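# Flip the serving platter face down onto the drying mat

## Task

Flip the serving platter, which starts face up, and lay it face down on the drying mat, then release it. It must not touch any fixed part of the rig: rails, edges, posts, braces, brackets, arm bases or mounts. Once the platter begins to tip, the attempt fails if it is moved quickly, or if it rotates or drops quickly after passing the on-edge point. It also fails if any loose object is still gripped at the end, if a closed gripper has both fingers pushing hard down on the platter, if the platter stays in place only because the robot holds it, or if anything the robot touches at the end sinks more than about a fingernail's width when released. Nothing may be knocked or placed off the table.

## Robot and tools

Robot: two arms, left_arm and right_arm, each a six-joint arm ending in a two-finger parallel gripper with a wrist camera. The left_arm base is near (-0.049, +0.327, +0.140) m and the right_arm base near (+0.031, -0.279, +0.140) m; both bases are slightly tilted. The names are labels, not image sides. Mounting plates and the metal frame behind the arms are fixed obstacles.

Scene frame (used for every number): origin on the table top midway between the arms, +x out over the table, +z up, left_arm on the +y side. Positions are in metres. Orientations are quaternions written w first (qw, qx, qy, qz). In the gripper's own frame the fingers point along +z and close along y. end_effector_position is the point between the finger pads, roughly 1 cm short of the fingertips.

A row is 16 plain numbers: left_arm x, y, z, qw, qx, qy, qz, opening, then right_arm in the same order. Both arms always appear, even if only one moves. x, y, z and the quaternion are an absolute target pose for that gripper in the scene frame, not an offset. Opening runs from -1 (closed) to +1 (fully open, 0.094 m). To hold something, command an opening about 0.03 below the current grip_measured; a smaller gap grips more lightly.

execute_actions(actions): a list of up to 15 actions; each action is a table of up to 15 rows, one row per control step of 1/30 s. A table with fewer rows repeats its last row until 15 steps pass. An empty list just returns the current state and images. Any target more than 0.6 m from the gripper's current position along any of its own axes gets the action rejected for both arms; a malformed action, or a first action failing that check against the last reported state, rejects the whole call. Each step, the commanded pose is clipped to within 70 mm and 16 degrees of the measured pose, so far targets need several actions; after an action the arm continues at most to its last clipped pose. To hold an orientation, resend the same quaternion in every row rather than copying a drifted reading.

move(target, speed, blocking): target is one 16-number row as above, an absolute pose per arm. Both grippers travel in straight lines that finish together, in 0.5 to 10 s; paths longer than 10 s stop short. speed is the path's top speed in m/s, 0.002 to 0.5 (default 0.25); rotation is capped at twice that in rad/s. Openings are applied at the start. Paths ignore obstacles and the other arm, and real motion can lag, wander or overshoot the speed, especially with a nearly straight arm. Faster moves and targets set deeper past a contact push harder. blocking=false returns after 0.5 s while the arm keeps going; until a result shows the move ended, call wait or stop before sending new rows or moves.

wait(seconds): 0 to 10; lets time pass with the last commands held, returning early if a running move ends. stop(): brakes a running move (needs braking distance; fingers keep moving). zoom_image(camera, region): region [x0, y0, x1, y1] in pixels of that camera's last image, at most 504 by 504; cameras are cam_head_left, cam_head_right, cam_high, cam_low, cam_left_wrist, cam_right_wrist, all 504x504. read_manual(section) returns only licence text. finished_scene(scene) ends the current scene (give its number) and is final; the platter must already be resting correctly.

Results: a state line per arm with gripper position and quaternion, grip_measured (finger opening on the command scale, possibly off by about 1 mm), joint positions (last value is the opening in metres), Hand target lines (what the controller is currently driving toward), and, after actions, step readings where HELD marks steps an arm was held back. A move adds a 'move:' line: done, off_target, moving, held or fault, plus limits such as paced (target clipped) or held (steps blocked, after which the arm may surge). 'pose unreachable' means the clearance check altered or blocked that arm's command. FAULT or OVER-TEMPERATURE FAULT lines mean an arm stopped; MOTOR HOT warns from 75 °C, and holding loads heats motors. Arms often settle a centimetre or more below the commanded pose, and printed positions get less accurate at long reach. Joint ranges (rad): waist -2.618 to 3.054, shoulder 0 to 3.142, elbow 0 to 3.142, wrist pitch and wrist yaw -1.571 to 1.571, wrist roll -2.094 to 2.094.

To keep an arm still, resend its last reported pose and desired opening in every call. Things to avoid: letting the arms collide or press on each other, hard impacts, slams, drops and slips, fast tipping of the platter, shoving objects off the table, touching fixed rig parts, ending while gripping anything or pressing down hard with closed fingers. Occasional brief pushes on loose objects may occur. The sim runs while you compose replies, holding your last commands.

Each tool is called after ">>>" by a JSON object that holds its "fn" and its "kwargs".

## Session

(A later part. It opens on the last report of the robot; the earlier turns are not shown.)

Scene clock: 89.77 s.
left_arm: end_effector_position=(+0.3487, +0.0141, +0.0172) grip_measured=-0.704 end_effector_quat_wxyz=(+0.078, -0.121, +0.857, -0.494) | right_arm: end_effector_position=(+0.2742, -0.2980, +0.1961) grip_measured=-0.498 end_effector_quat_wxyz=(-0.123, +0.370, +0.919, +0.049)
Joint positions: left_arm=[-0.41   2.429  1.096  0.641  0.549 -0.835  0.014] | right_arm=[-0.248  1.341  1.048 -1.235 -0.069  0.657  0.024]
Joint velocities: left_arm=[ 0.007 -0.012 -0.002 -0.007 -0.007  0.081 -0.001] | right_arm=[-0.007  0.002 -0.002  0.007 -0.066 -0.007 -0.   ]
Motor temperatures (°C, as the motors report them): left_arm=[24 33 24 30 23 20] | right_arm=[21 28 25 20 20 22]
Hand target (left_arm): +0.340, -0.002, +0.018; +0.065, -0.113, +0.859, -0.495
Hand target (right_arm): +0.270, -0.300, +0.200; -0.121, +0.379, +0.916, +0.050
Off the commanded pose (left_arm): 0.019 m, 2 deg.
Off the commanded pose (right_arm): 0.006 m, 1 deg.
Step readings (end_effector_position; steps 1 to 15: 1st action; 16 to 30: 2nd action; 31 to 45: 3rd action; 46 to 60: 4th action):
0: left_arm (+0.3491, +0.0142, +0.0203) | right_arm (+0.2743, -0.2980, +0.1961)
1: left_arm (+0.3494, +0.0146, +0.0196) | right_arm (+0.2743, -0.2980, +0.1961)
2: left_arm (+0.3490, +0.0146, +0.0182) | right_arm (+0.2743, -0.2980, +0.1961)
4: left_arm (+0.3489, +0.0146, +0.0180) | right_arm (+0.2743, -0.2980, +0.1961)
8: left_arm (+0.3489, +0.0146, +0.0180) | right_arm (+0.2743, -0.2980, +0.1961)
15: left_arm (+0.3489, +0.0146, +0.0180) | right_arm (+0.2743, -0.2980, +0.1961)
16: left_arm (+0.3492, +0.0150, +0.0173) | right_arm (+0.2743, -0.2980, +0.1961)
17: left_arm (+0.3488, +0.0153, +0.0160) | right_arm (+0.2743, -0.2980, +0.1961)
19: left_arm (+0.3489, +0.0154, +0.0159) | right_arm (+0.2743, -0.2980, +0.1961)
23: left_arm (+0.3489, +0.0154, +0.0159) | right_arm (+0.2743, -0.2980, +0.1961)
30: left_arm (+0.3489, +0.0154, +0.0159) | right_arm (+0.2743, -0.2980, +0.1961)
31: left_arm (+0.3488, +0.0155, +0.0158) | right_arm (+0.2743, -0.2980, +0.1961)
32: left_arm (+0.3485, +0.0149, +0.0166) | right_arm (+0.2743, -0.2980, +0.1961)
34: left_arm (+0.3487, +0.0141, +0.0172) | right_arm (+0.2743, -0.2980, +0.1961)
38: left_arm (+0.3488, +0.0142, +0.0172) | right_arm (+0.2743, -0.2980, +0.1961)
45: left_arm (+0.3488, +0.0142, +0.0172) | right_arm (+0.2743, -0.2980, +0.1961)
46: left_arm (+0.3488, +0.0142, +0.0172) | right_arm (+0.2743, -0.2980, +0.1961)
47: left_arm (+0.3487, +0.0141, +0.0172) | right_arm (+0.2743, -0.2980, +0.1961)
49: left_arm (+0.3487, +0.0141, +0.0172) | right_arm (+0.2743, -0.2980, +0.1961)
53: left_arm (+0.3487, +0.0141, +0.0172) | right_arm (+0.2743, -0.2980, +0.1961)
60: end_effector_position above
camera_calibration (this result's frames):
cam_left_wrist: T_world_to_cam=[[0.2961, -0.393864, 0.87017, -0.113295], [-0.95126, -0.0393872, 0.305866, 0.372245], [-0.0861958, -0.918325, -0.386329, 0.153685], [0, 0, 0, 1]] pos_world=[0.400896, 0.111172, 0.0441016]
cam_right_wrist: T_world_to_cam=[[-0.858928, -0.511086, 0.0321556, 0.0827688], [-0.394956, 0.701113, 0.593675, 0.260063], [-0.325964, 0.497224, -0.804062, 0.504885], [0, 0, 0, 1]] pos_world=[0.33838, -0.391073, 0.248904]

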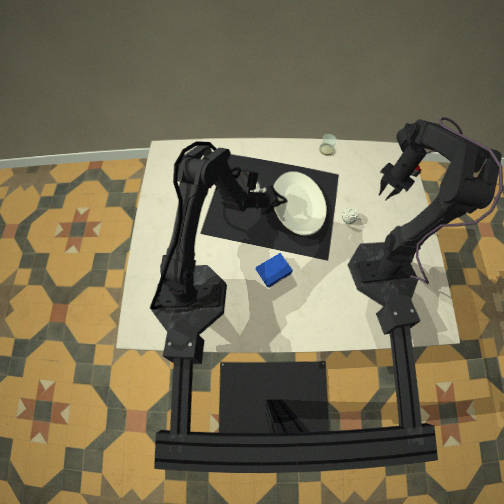

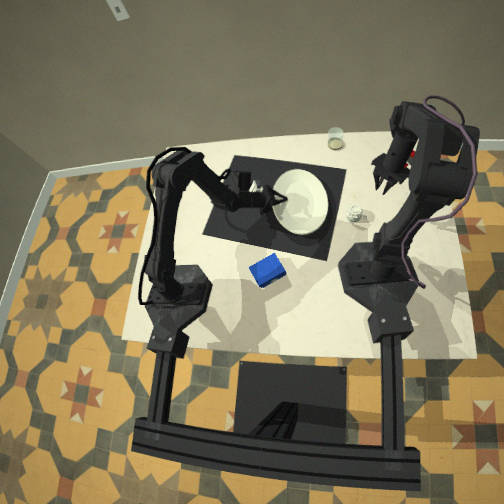

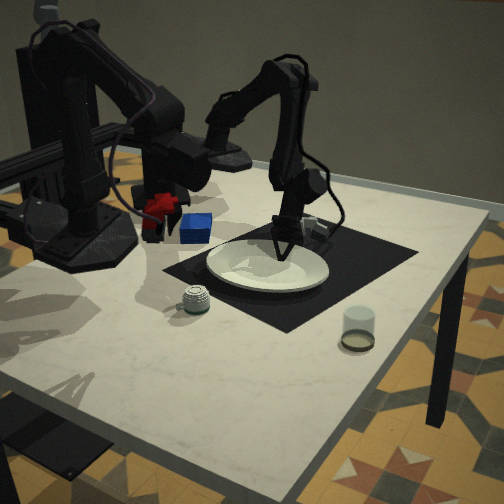

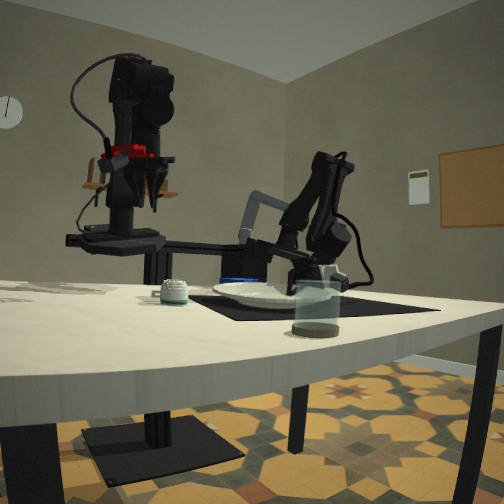

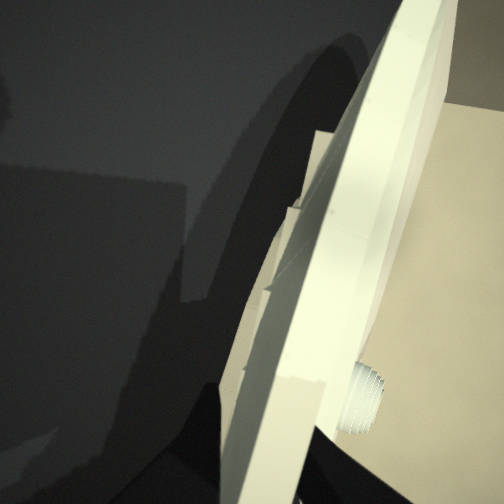

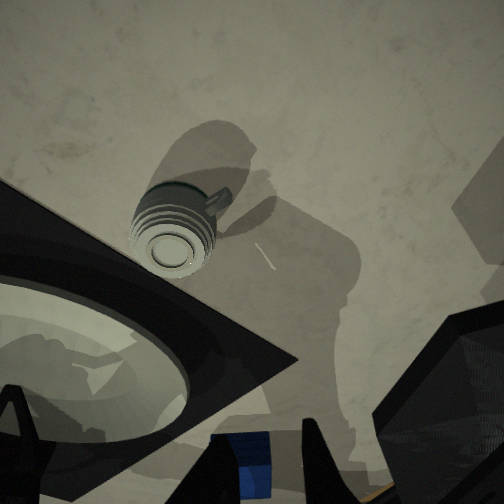

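>>> {"fn": "execute_actions", "kwargs": {"actions": []}}

Scene clock: 119.43 s.
left_arm: end_effector_position=(+0.3487, +0.0141, +0.0172) grip_measured=-0.704 end_effector_quat_wxyz=(+0.078, -0.121, +0.857, -0.494) | right_arm: end_effector_position=(+0.2742, -0.2980, +0.1961) grip_measured=-0.498 end_effector_quat_wxyz=(-0.123, +0.370, +0.919, +0.049)
Joint positions: left_arm=[-0.41   2.429  1.096  0.641  0.549 -0.835  0.014] | right_arm=[-0.248  1.341  1.048 -1.235 -0.069  0.657  0.024]
Joint velocities: left_arm=[-0.007 -0.007  0.002 -0.007 -0.007 -0.037  0.   ] | right_arm=[-0.007  0.002 -0.007 -0.007  0.037 -0.051  0.001]
Motor temperatures (°C, as the motors report them): left_arm=[25 34 24 30 23 20] | right_arm=[21 28 25 20 20 22]
Hand target (left_arm): +0.340, -0.002, +0.018; +0.065, -0.113, +0.859, -0.495
Hand target (right_arm): +0.270, -0.300, +0.200; -0.121, +0.379, +0.916, +0.050
Off the commanded pose (left_arm): 0.019 m, 2 deg.
Off the commanded pose (right_arm): 0.006 m, 1 deg.
camera_calibration (this result's frames):
cam_left_wrist: T_world_to_cam=[[0.2961, -0.393864, 0.87017, -0.113295], [-0.95126, -0.0393872, 0.305866, 0.372245], [-0.0861958, -0.918325, -0.386329, 0.153685], [0, 0, 0, 1]] pos_world=[0.400896, 0.111172, 0.0441016]
cam_right_wrist: T_world_to_cam=[[-0.858928, -0.511086, 0.0321556, 0.0827688], [-0.394956, 0.701113, 0.593675, 0.260063], [-0.325964, 0.497224, -0.804062, 0.504885], [0, 0, 0, 1]] pos_world=[0.33838, -0.391073, 0.248904]

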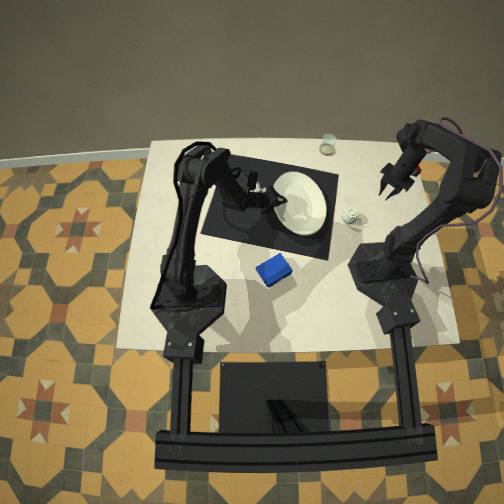

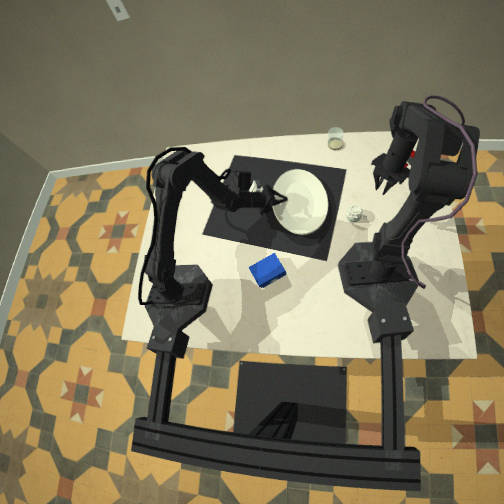

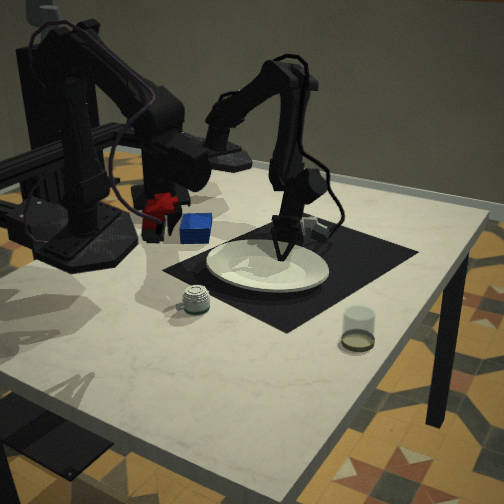

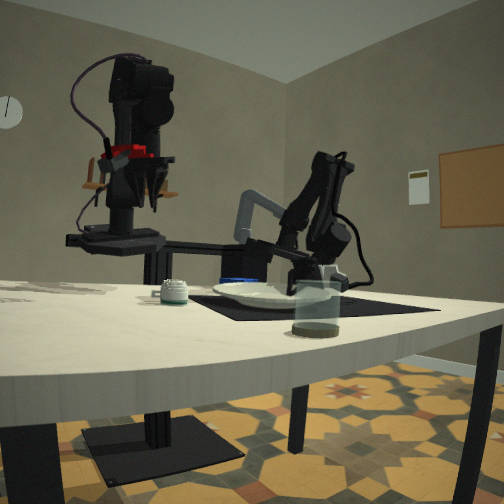

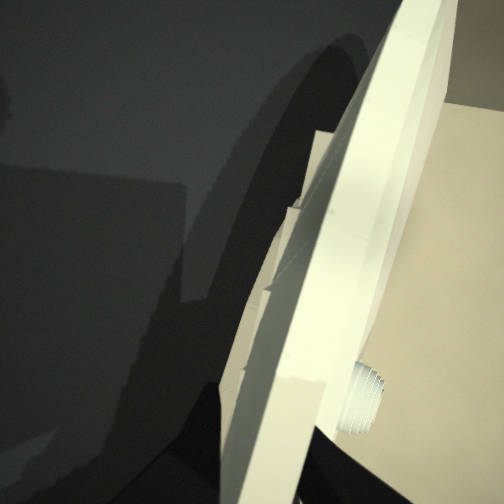

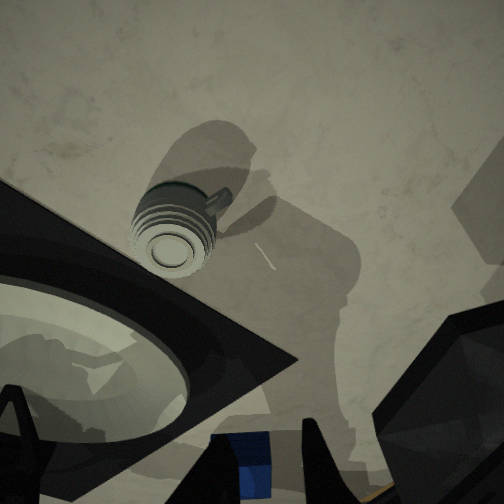

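>>> {"fn": "move", "kwargs": {"target": [0.345,0.010,0.06,0.065,-0.113,0.859,-0.496,-0.93,0.27,-0.30,0.2,-0.121,0.379,0.916,0.050,-0.5], "speed": 0.04}}

>>> {"fn": "move", "kwargs": {"target": [0.335,0.03,0.135,0.0446,-0.1227,0.932,-0.339,-0.93,0.27,-0.30,0.2,-0.121,0.379,0.916,0.050,-0.5], "speed": 0.05}}

Scene clock: 127.37 s.
left_arm: end_effector_position=(+0.3432, +0.0152, +0.0362) grip_measured=-0.730 end_effector_quat_wxyz=(+0.059, -0.124, +0.870, -0.473) | right_arm: end_effector_position=(+0.2742, -0.2980, +0.1961) grip_measured=-0.498 end_effector_quat_wxyz=(-0.123, +0.370, +0.919, +0.049)
Joint positions: left_arm=[-0.431  2.331  1.081  0.501  0.517 -0.835  0.013] | right_arm=[-0.248  1.341  1.048 -1.235 -0.069  0.657  0.024]
Joint velocities: left_arm=[-0.012 -0.017 -0.002  0.081  0.022 -0.007  0.001] | right_arm=[-0.002 -0.007 -0.002  0.037 -0.037 -0.066  0.   ]
Motor temperatures (°C, as the motors report them): left_arm=[25 34 24 30 23 20] | right_arm=[21 28 25 20 20 22]
Hand target (left_arm): +0.346, +0.010, +0.059; +0.065, -0.113, +0.859, -0.495
Hand target (right_arm): +0.270, -0.300, +0.200; -0.121, +0.379, +0.916, +0.050
Off the commanded pose (left_arm): 0.024 m, 3 deg.
Off the commanded pose (right_arm): 0.006 m, 1 deg.
move: off_target (left_arm)
camera_calibration (this result's frames):
cam_left_wrist: T_world_to_cam=[[0.326337, -0.435234, 0.839092, -0.136368], [-0.938157, -0.040563, 0.343825, 0.355384], [-0.115608, -0.899403, -0.421555, 0.172575], [0, 0, 0, 1]] pos_world=[0.397859, 0.110278, 0.0649857]
cam_right_wrist: T_world_to_cam=[[-0.858928, -0.511086, 0.0321556, 0.0827688], [-0.394956, 0.701113, 0.593675, 0.260063], [-0.325964, 0.497224, -0.804062, 0.504885], [0, 0, 0, 1]] pos_world=[0.33838, -0.391073, 0.248904]

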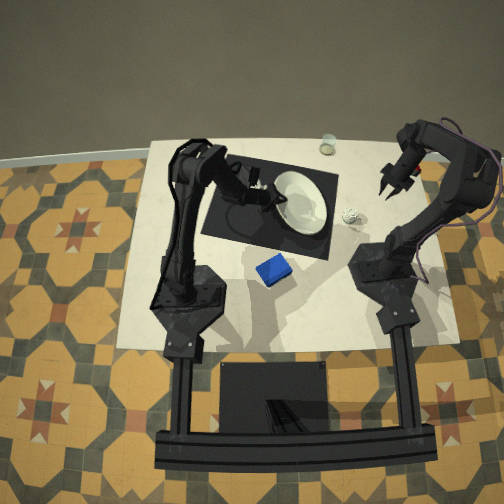

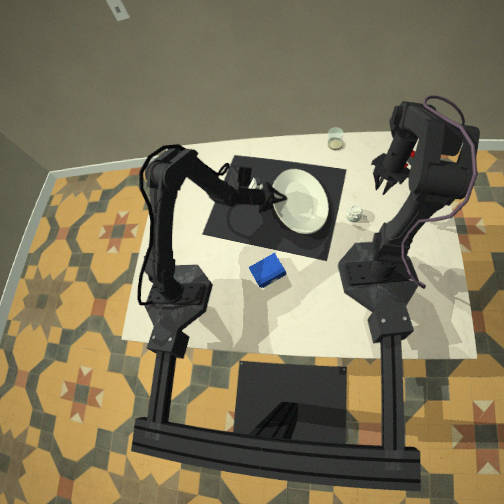

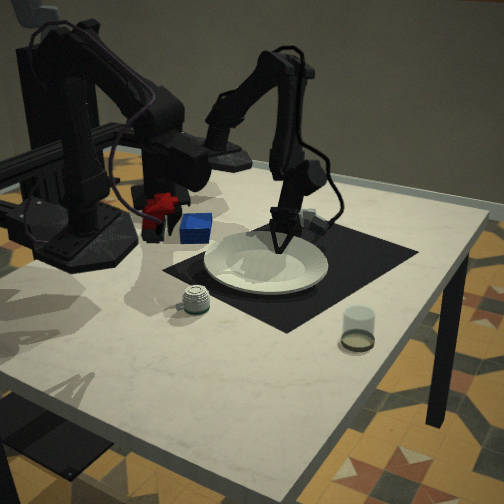

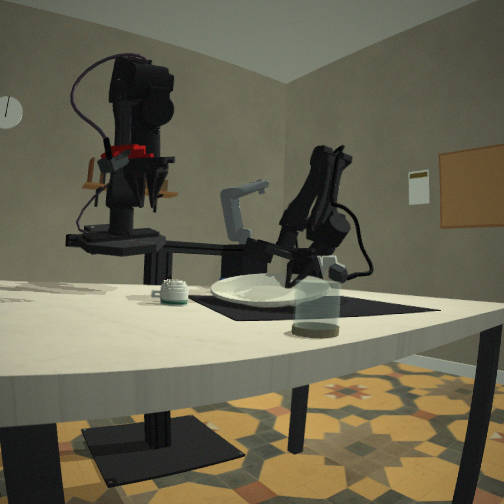

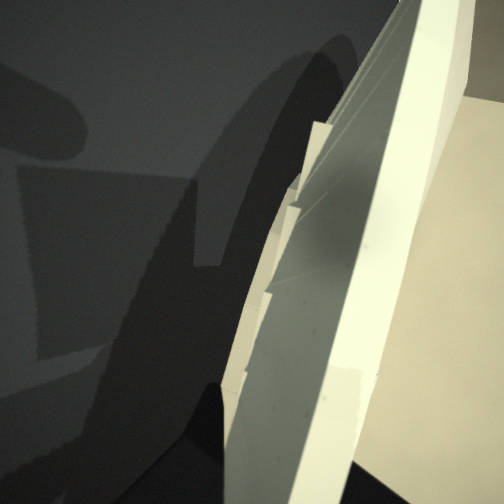

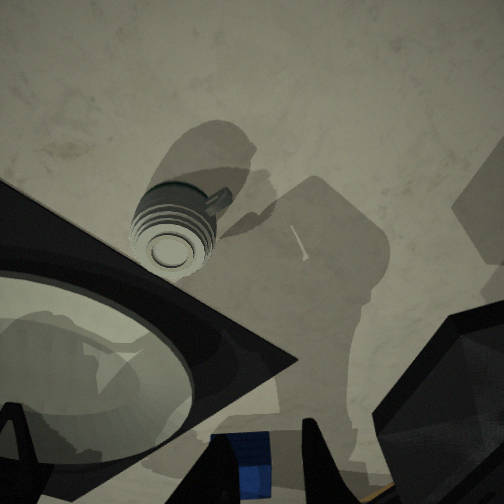

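Scene clock: 130.67 s.
left_arm: end_effector_position=(+0.3179, +0.0499, +0.0908) grip_measured=-0.733 end_effector_quat_wxyz=(+0.020, -0.137, +0.948, -0.287) | right_arm: end_effector_position=(+0.2742, -0.2980, +0.1961) grip_measured=-0.498 end_effector_quat_wxyz=(-0.123, +0.370, +0.919, +0.049)
Joint positions: left_arm=[-0.536  2.025  1.161 -0.193  0.184 -0.825  0.013] | right_arm=[-0.248  1.341  1.048 -1.235 -0.069  0.657  0.024]
Joint velocities: left_arm=[ 0.007 -0.002 -0.002 -0.007  0.022  0.007  0.001] | right_arm=[ 0.002 -0.022 -0.017  0.022  0.051  0.007 -0.   ]
Motor temperatures (°C, as the motors report them): left_arm=[25 35 25 30 23 20] | right_arm=[21 28 25 19 20 22]
Hand target (left_arm): +0.335, +0.031, +0.134; +0.045, -0.123, +0.932, -0.338
Hand target (right_arm): +0.270, -0.300, +0.200; -0.121, +0.379, +0.916, +0.050
Off the commanded pose (left_arm): 0.051 m, 7 deg.
Off the commanded pose (right_arm): 0.006 m, 1 deg.
move: off_target (left_arm)
camera_calibration (this result's frames):
cam_left_wrist: T_world_to_cam=[[0.41692, -0.716485, 0.559309, -0.148239], [-0.885844, -0.182447, 0.426608, 0.297164], [-0.203614, -0.673322, -0.71076, 0.266874], [0, 0, 0, 1]] pos_world=[0.379384, 0.127698, 0.145822]
cam_right_wrist: T_world_to_cam=[[-0.858928, -0.511086, 0.0321556, 0.0827688], [-0.394956, 0.701113, 0.593675, 0.260063], [-0.325964, 0.497224, -0.804062, 0.504885], [0, 0, 0, 1]] pos_world=[0.33838, -0.391073, 0.248904]

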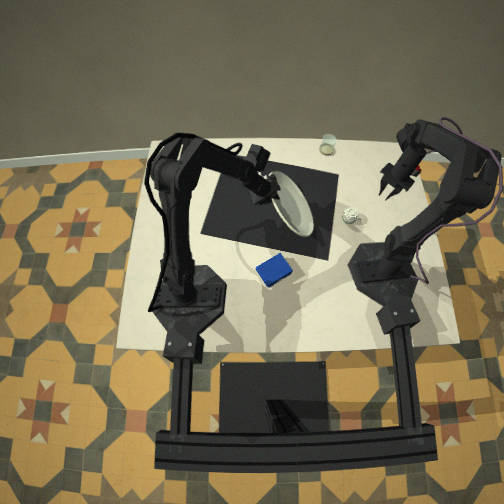

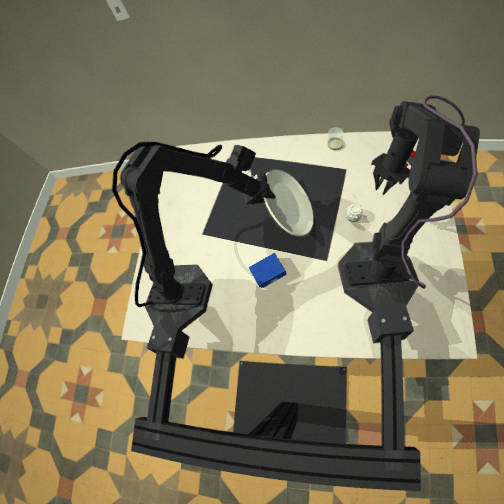

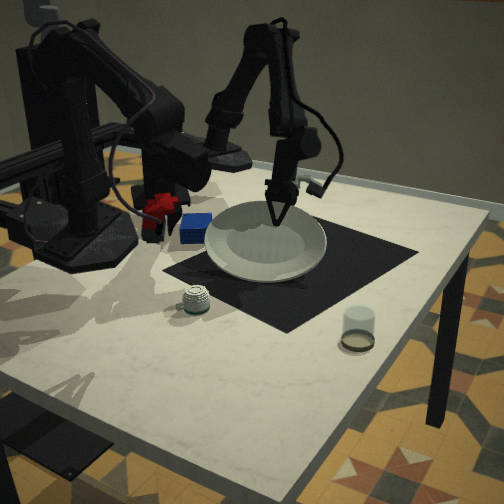

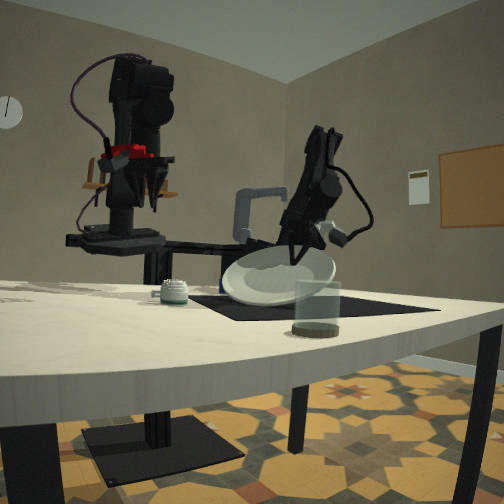

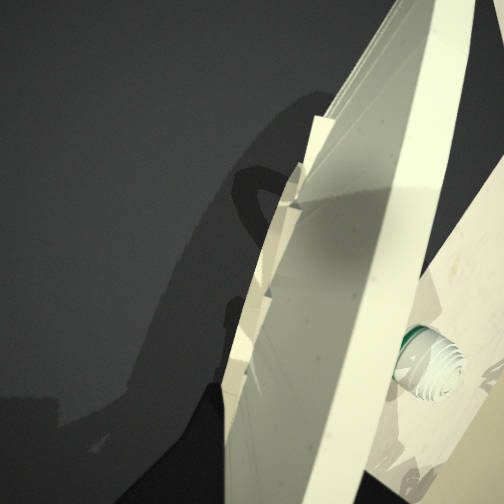

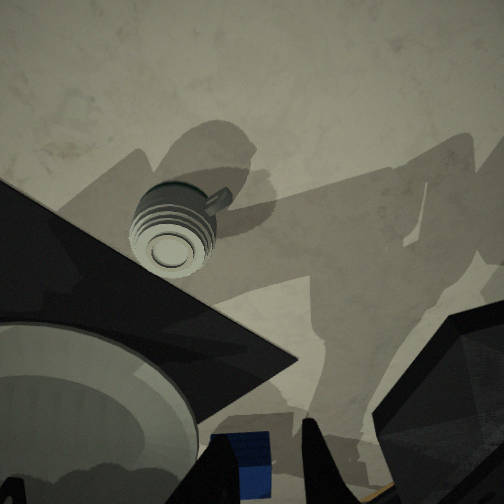

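>>> {"fn": "move", "kwargs": {"target": [0.315,0.04,0.21,0.017,-0.1294,0.983,-0.1294,-0.93,0.27,-0.30,0.2,-0.121,0.379,0.916,0.050,-0.5], "speed": 0.05}}

>>> {"fn": "move", "kwargs": {"target": [0.275,0.05,0.255,0.0114,-0.130,0.9876,-0.0865,-0.93,0.27,-0.30,0.2,-0.121,0.379,0.916,0.050,-0.5], "speed": 0.05}}

Scene clock: 140.30 s.
left_arm: end_effector_position=(+0.3031, +0.0635, +0.1742) grip_measured=-0.736 end_effector_quat_wxyz=(-0.008, -0.130, +0.989, -0.071) | right_arm: end_effector_position=(+0.2742, -0.2980, +0.1961) grip_measured=-0.498 end_effector_quat_wxyz=(-0.123, +0.370, +0.919, +0.049)
Joint positions: left_arm=[-0.713  2.054  1.672 -1.018 -0.155 -0.973  0.012] | right_arm=[-0.248  1.341  1.048 -1.235 -0.069  0.657  0.024]
Joint velocities: left_arm=[ 0.007  0.002  0.002 -0.007 -0.007  0.037 -0.001] | right_arm=[-0.027 -0.012  0.022 -0.007 -0.051  0.037 -0.001]
Motor temperatures (°C, as the motors report them): left_arm=[25 37 26 29 23 20] | right_arm=[21 28 25 19 20 22]
Hand target (left_arm): +0.315, +0.041, +0.210; +0.017, -0.130, +0.983, -0.127
Hand target (right_arm): +0.270, -0.300, +0.200; -0.121, +0.379, +0.916, +0.050
Off the commanded pose (left_arm): 0.044 m, 7 deg.
Off the commanded pose (right_arm): 0.006 m, 1 deg.
move: off_target (left_arm)
camera_calibration (this result's frames):
cam_left_wrist: T_world_to_cam=[[0.431172, -0.887482, 0.162685, -0.103305], [-0.847138, -0.33613, 0.41155, 0.25167], [-0.310559, -0.315266, -0.89675, 0.374366], [0, 0, 0, 1]] pos_world=[0.374004, 0.110937, 0.248945]
cam_right_wrist: T_world_to_cam=[[-0.858928, -0.511086, 0.0321556, 0.0827688], [-0.394956, 0.701113, 0.593675, 0.260063], [-0.325964, 0.497224, -0.804062, 0.504885], [0, 0, 0, 1]] pos_world=[0.33838, -0.391073, 0.248904]

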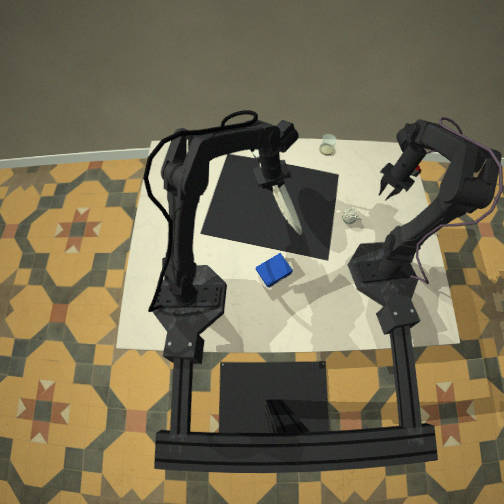

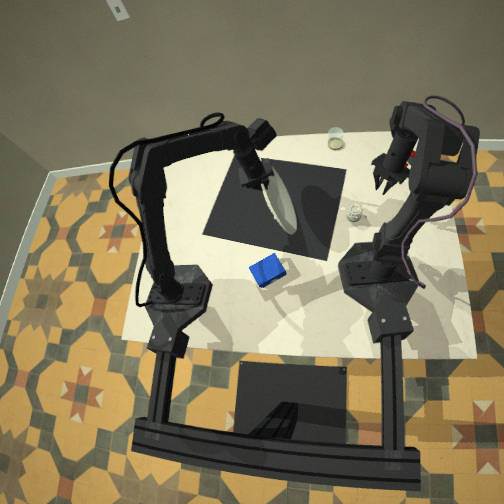

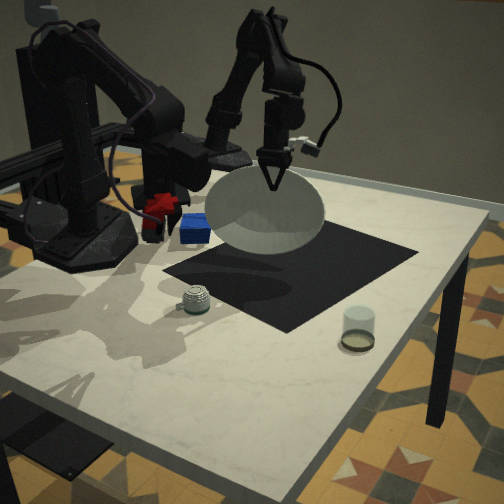

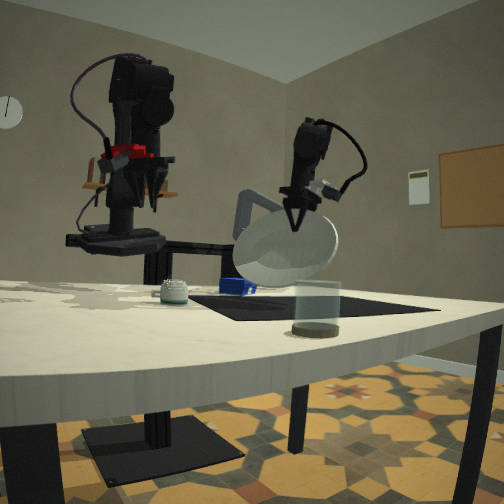

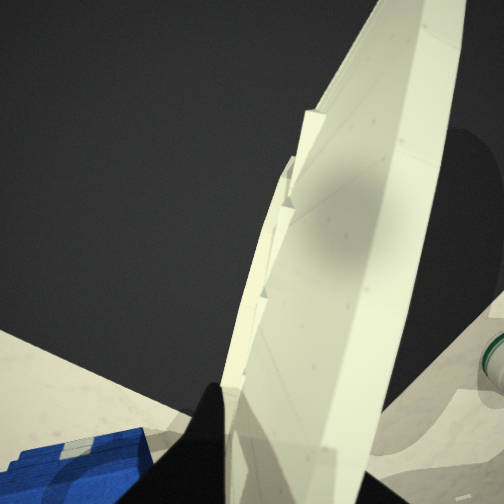

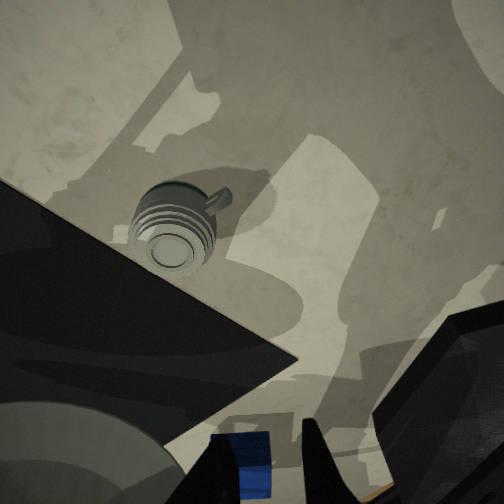

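Scene clock: 142.53 s.
left_arm: end_effector_position=(+0.2656, +0.0646, +0.2117) grip_measured=-0.736 end_effector_quat_wxyz=(-0.017, -0.124, +0.992, -0.028) | right_arm: end_effector_position=(+0.2742, -0.2980, +0.1961) grip_measured=-0.498 end_effector_quat_wxyz=(-0.123, +0.370, +0.919, +0.049)
Joint positions: left_arm=[-0.818  2.011  1.724 -1.214 -0.209 -1.084  0.012] | right_arm=[-0.248  1.341  1.048 -1.235 -0.069  0.657  0.024]
Joint velocities: left_arm=[-0.002  0.002 -0.017  0.007 -0.125  0.066 -0.   ] | right_arm=[ 0.002  0.017 -0.002 -0.022 -0.022  0.051 -0.001]
Motor temperatures (°C, as the motors report them): left_arm=[25 37 26 29 23 20] | right_arm=[21 28 25 19 20 22]
Hand target (left_arm): +0.274, +0.051, +0.255; +0.011, -0.129, +0.988, -0.086
Hand target (right_arm): +0.270, -0.300, +0.200; -0.121, +0.379, +0.916, +0.050
Off the commanded pose (left_arm): 0.047 m, 7 deg.
Off the commanded pose (right_arm): 0.006 m, 1 deg.
move: off_target (left_arm)
camera_calibration (this result's frames):
cam_left_wrist: T_world_to_cam=[[0.421667, -0.903587, 0.0756851, -0.0702622], [-0.841047, -0.358554, 0.405066, 0.20598], [-0.338875, -0.234458, -0.911149, 0.402006], [0, 0, 0, 1]] pos_world=[0.339096, 0.104621, 0.28817]
cam_right_wrist: T_world_to_cam=[[-0.858928, -0.511086, 0.0321556, 0.0827688], [-0.394956, 0.701113, 0.593675, 0.260063], [-0.325964, 0.497224, -0.804062, 0.504885], [0, 0, 0, 1]] pos_world=[0.33838, -0.391073, 0.248904]

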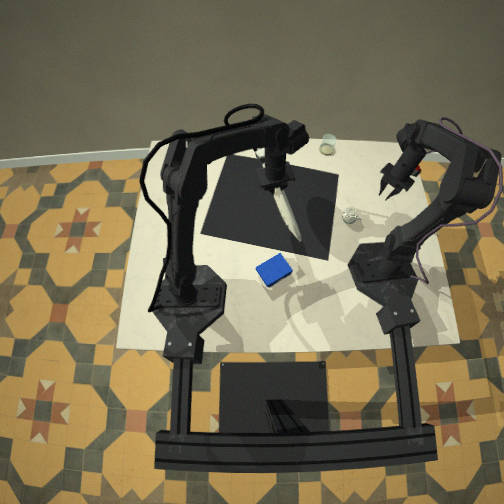

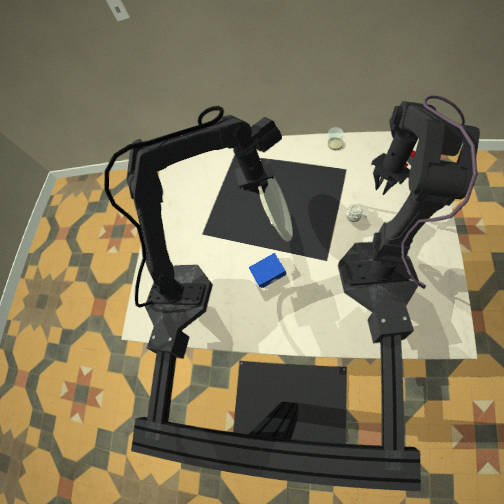

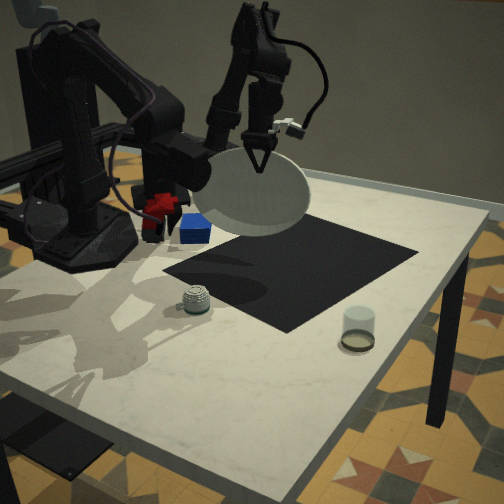

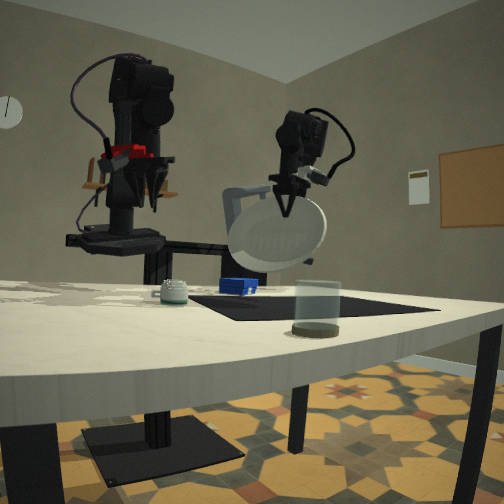

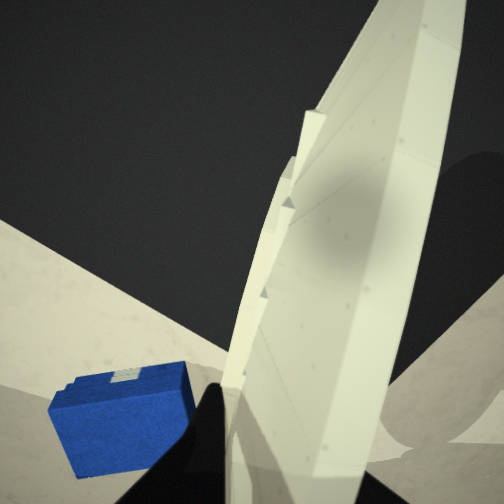

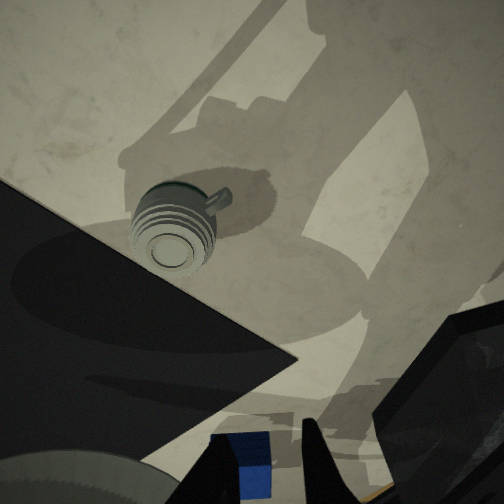

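>>> {"fn": "move", "kwargs": {"target": [0.275,0.05,0.255,0.075,0.498,0.863,-0.044,-0.93,0.27,-0.30,0.2,-0.121,0.379,0.916,0.050,-0.5], "speed": 0.13}}

>>> {"fn": "move", "kwargs": {"target": [0.275,0.05,0.255,0.0806,0.9205,0.3815,0.0334,-0.93,0.27,-0.30,0.2,-0.121,0.379,0.916,0.050,-0.5], "speed": 0.13}}

Scene clock: 159.57 s.
left_arm: end_effector_position=(+0.2684, +0.0647, +0.2132) grip_measured=-0.738 end_effector_quat_wxyz=(+0.021, +0.500, +0.866, -0.011) | right_arm: end_effector_position=(+0.2742, -0.2980, +0.1961) grip_measured=-0.498 end_effector_quat_wxyz=(-0.123, +0.370, +0.919, +0.049)
Joint positions: left_arm=[-0.837  1.999  1.706 -1.191 -0.262  0.201  0.012] | right_arm=[-0.248  1.341  1.048 -1.235 -0.069  0.657  0.024]
Joint velocities: left_arm=[-0.002  0.007 -0.012  0.037  0.007  0.022 -0.   ] | right_arm=[-0.007 -0.002  0.002 -0.037  0.007 -0.11  -0.   ]
Motor temperatures (°C, as the motors report them): left_arm=[25 39 27 28 23 20] | right_arm=[21 28 25 19 20 22]
Hand target (left_arm): +0.274, +0.051, +0.254; +0.075, +0.500, +0.862, -0.044
Hand target (right_arm): +0.270, -0.300, +0.200; -0.121, +0.379, +0.916, +0.050
Off the commanded pose (left_arm): 0.045 m, 7 deg.
Off the commanded pose (right_arm): 0.006 m, 1 deg.
move: off_target (left_arm)
camera_calibration (this result's frames):
cam_left_wrist: T_world_to_cam=[[-0.760876, -0.647695, 0.0394922, 0.23712], [-0.605289, 0.73036, 0.316543, 0.0929111], [-0.233867, 0.216946, -0.947756, 0.354827], [0, 0, 0, 1]] pos_world=[0.319639, 0.00874455, 0.297515]
cam_right_wrist: T_world_to_cam=[[-0.858928, -0.511086, 0.0321556, 0.0827688], [-0.394956, 0.701113, 0.593675, 0.260063], [-0.325964, 0.497224, -0.804062, 0.504885], [0, 0, 0, 1]] pos_world=[0.33838, -0.391073, 0.248904]

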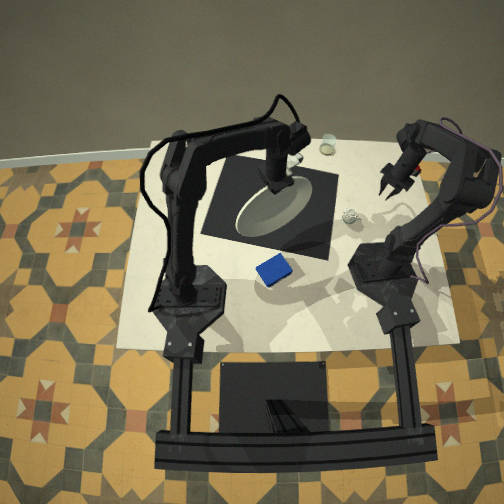

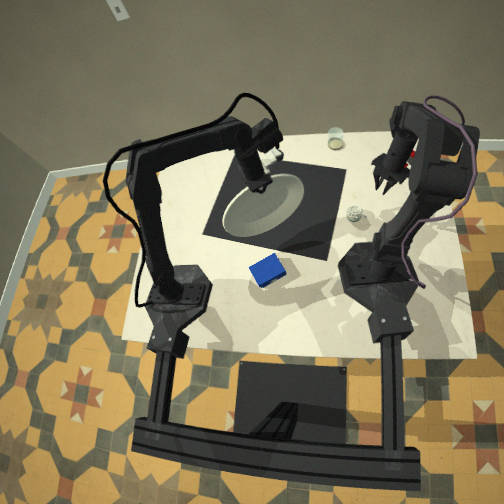

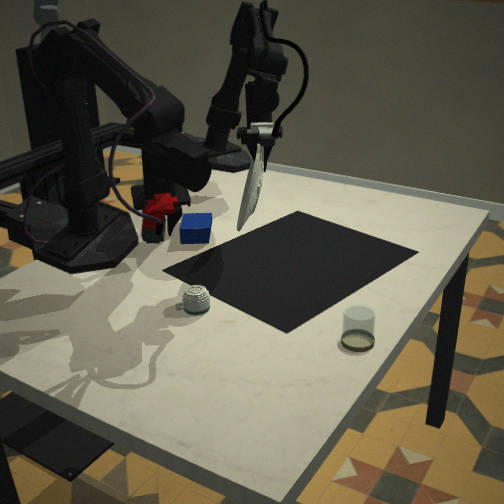

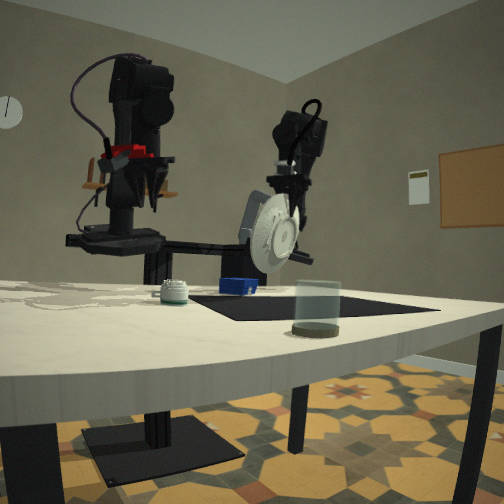

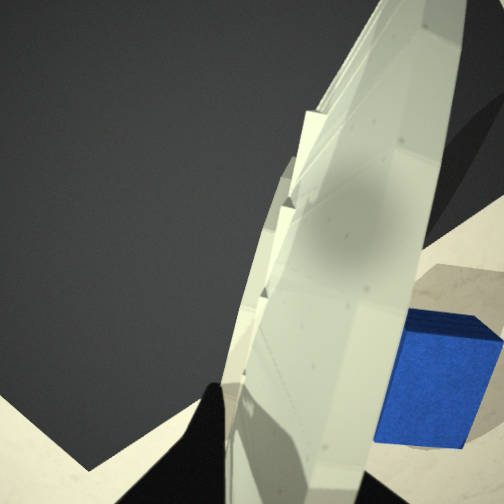

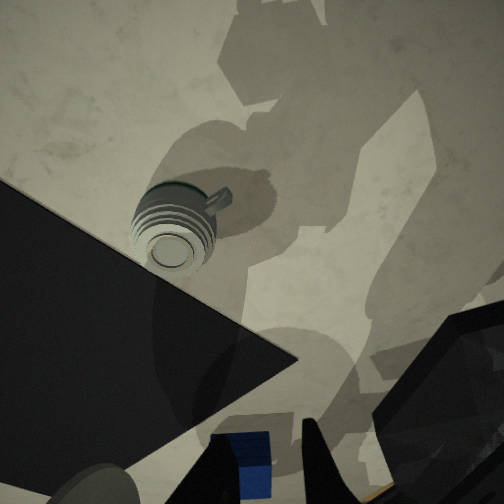

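Scene clock: 165.07 s.
left_arm: end_effector_position=(+0.2647, +0.0601, +0.2109) grip_measured=-0.739 end_effector_quat_wxyz=(+0.023, +0.924, +0.382, +0.014) | right_arm: end_effector_position=(+0.2742, -0.2980, +0.1961) grip_measured=-0.498 end_effector_quat_wxyz=(-0.123, +0.370, +0.919, +0.049)
Joint positions: left_arm=[-0.858  2.003  1.692 -1.174 -0.282  1.489  0.012] | right_arm=[-0.248  1.341  1.048 -1.235 -0.069  0.657  0.024]
Joint velocities: left_arm=[-0.007 -0.007 -0.002 -0.007  0.095  0.081 -0.002] | right_arm=[-0.012  0.027  0.007  0.007  0.007 -0.051  0.001]
Motor temperatures (°C, as the motors report them): left_arm=[25 40 27 27 23 20] | right_arm=[21 28 25 19 20 22]
Hand target (left_arm): +0.274, +0.051, +0.254; +0.081, +0.921, +0.381, +0.033
Hand target (right_arm): +0.270, -0.300, +0.200; -0.121, +0.379, +0.916, +0.050
Off the commanded pose (left_arm): 0.046 m, 7 deg.
Off the commanded pose (right_arm): 0.006 m, 1 deg.
move: off_target (left_arm)
camera_calibration (this result's frames):
cam_left_wrist: T_world_to_cam=[[-0.824278, 0.565806, -0.0207083, 0.187969], [0.521836, 0.773395, 0.359927, -0.215311], [0.219665, 0.285874, -0.93275, 0.225431], [0, 0, 0, 1]] pos_world=[0.217776, -0.0042786, 0.291659]
cam_right_wrist: T_world_to_cam=[[-0.858928, -0.511086, 0.0321556, 0.0827688], [-0.394956, 0.701113, 0.593675, 0.260063], [-0.325964, 0.497224, -0.804062, 0.504885], [0, 0, 0, 1]] pos_world=[0.33838, -0.391073, 0.248904]

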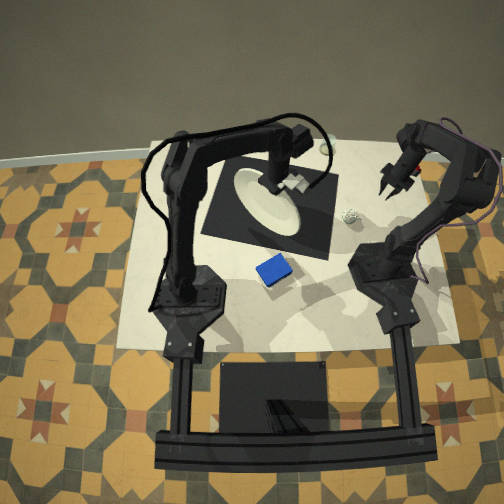

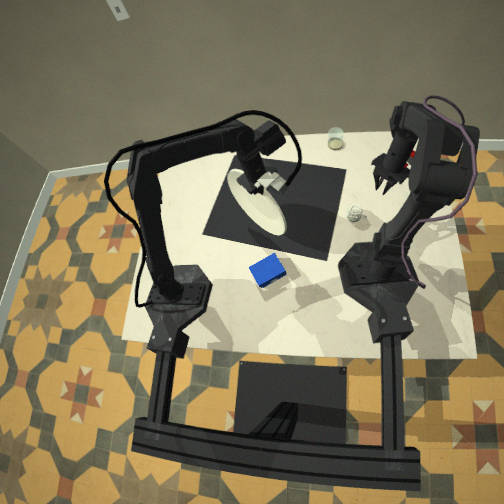

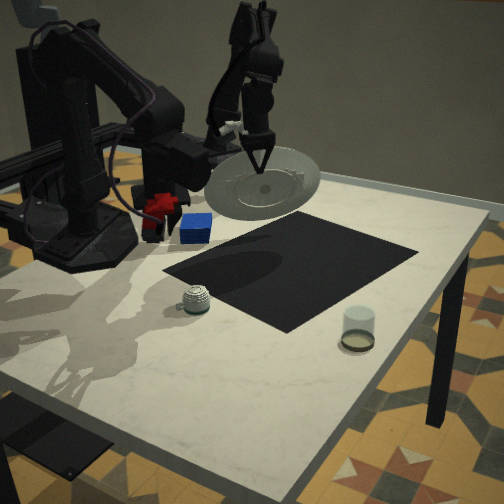

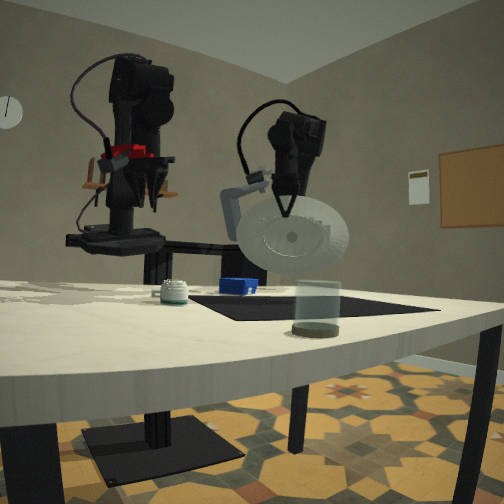

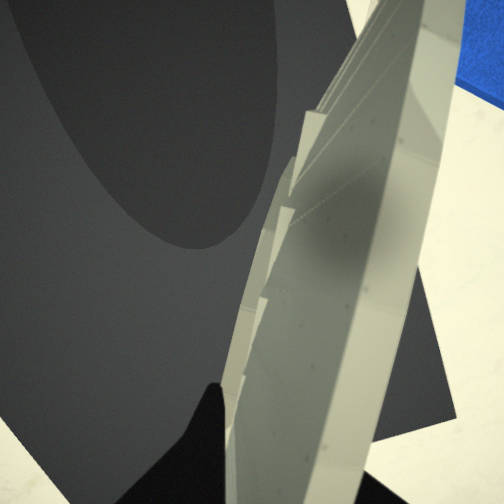

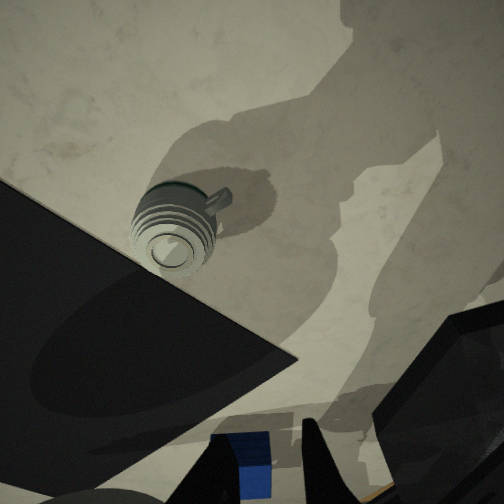

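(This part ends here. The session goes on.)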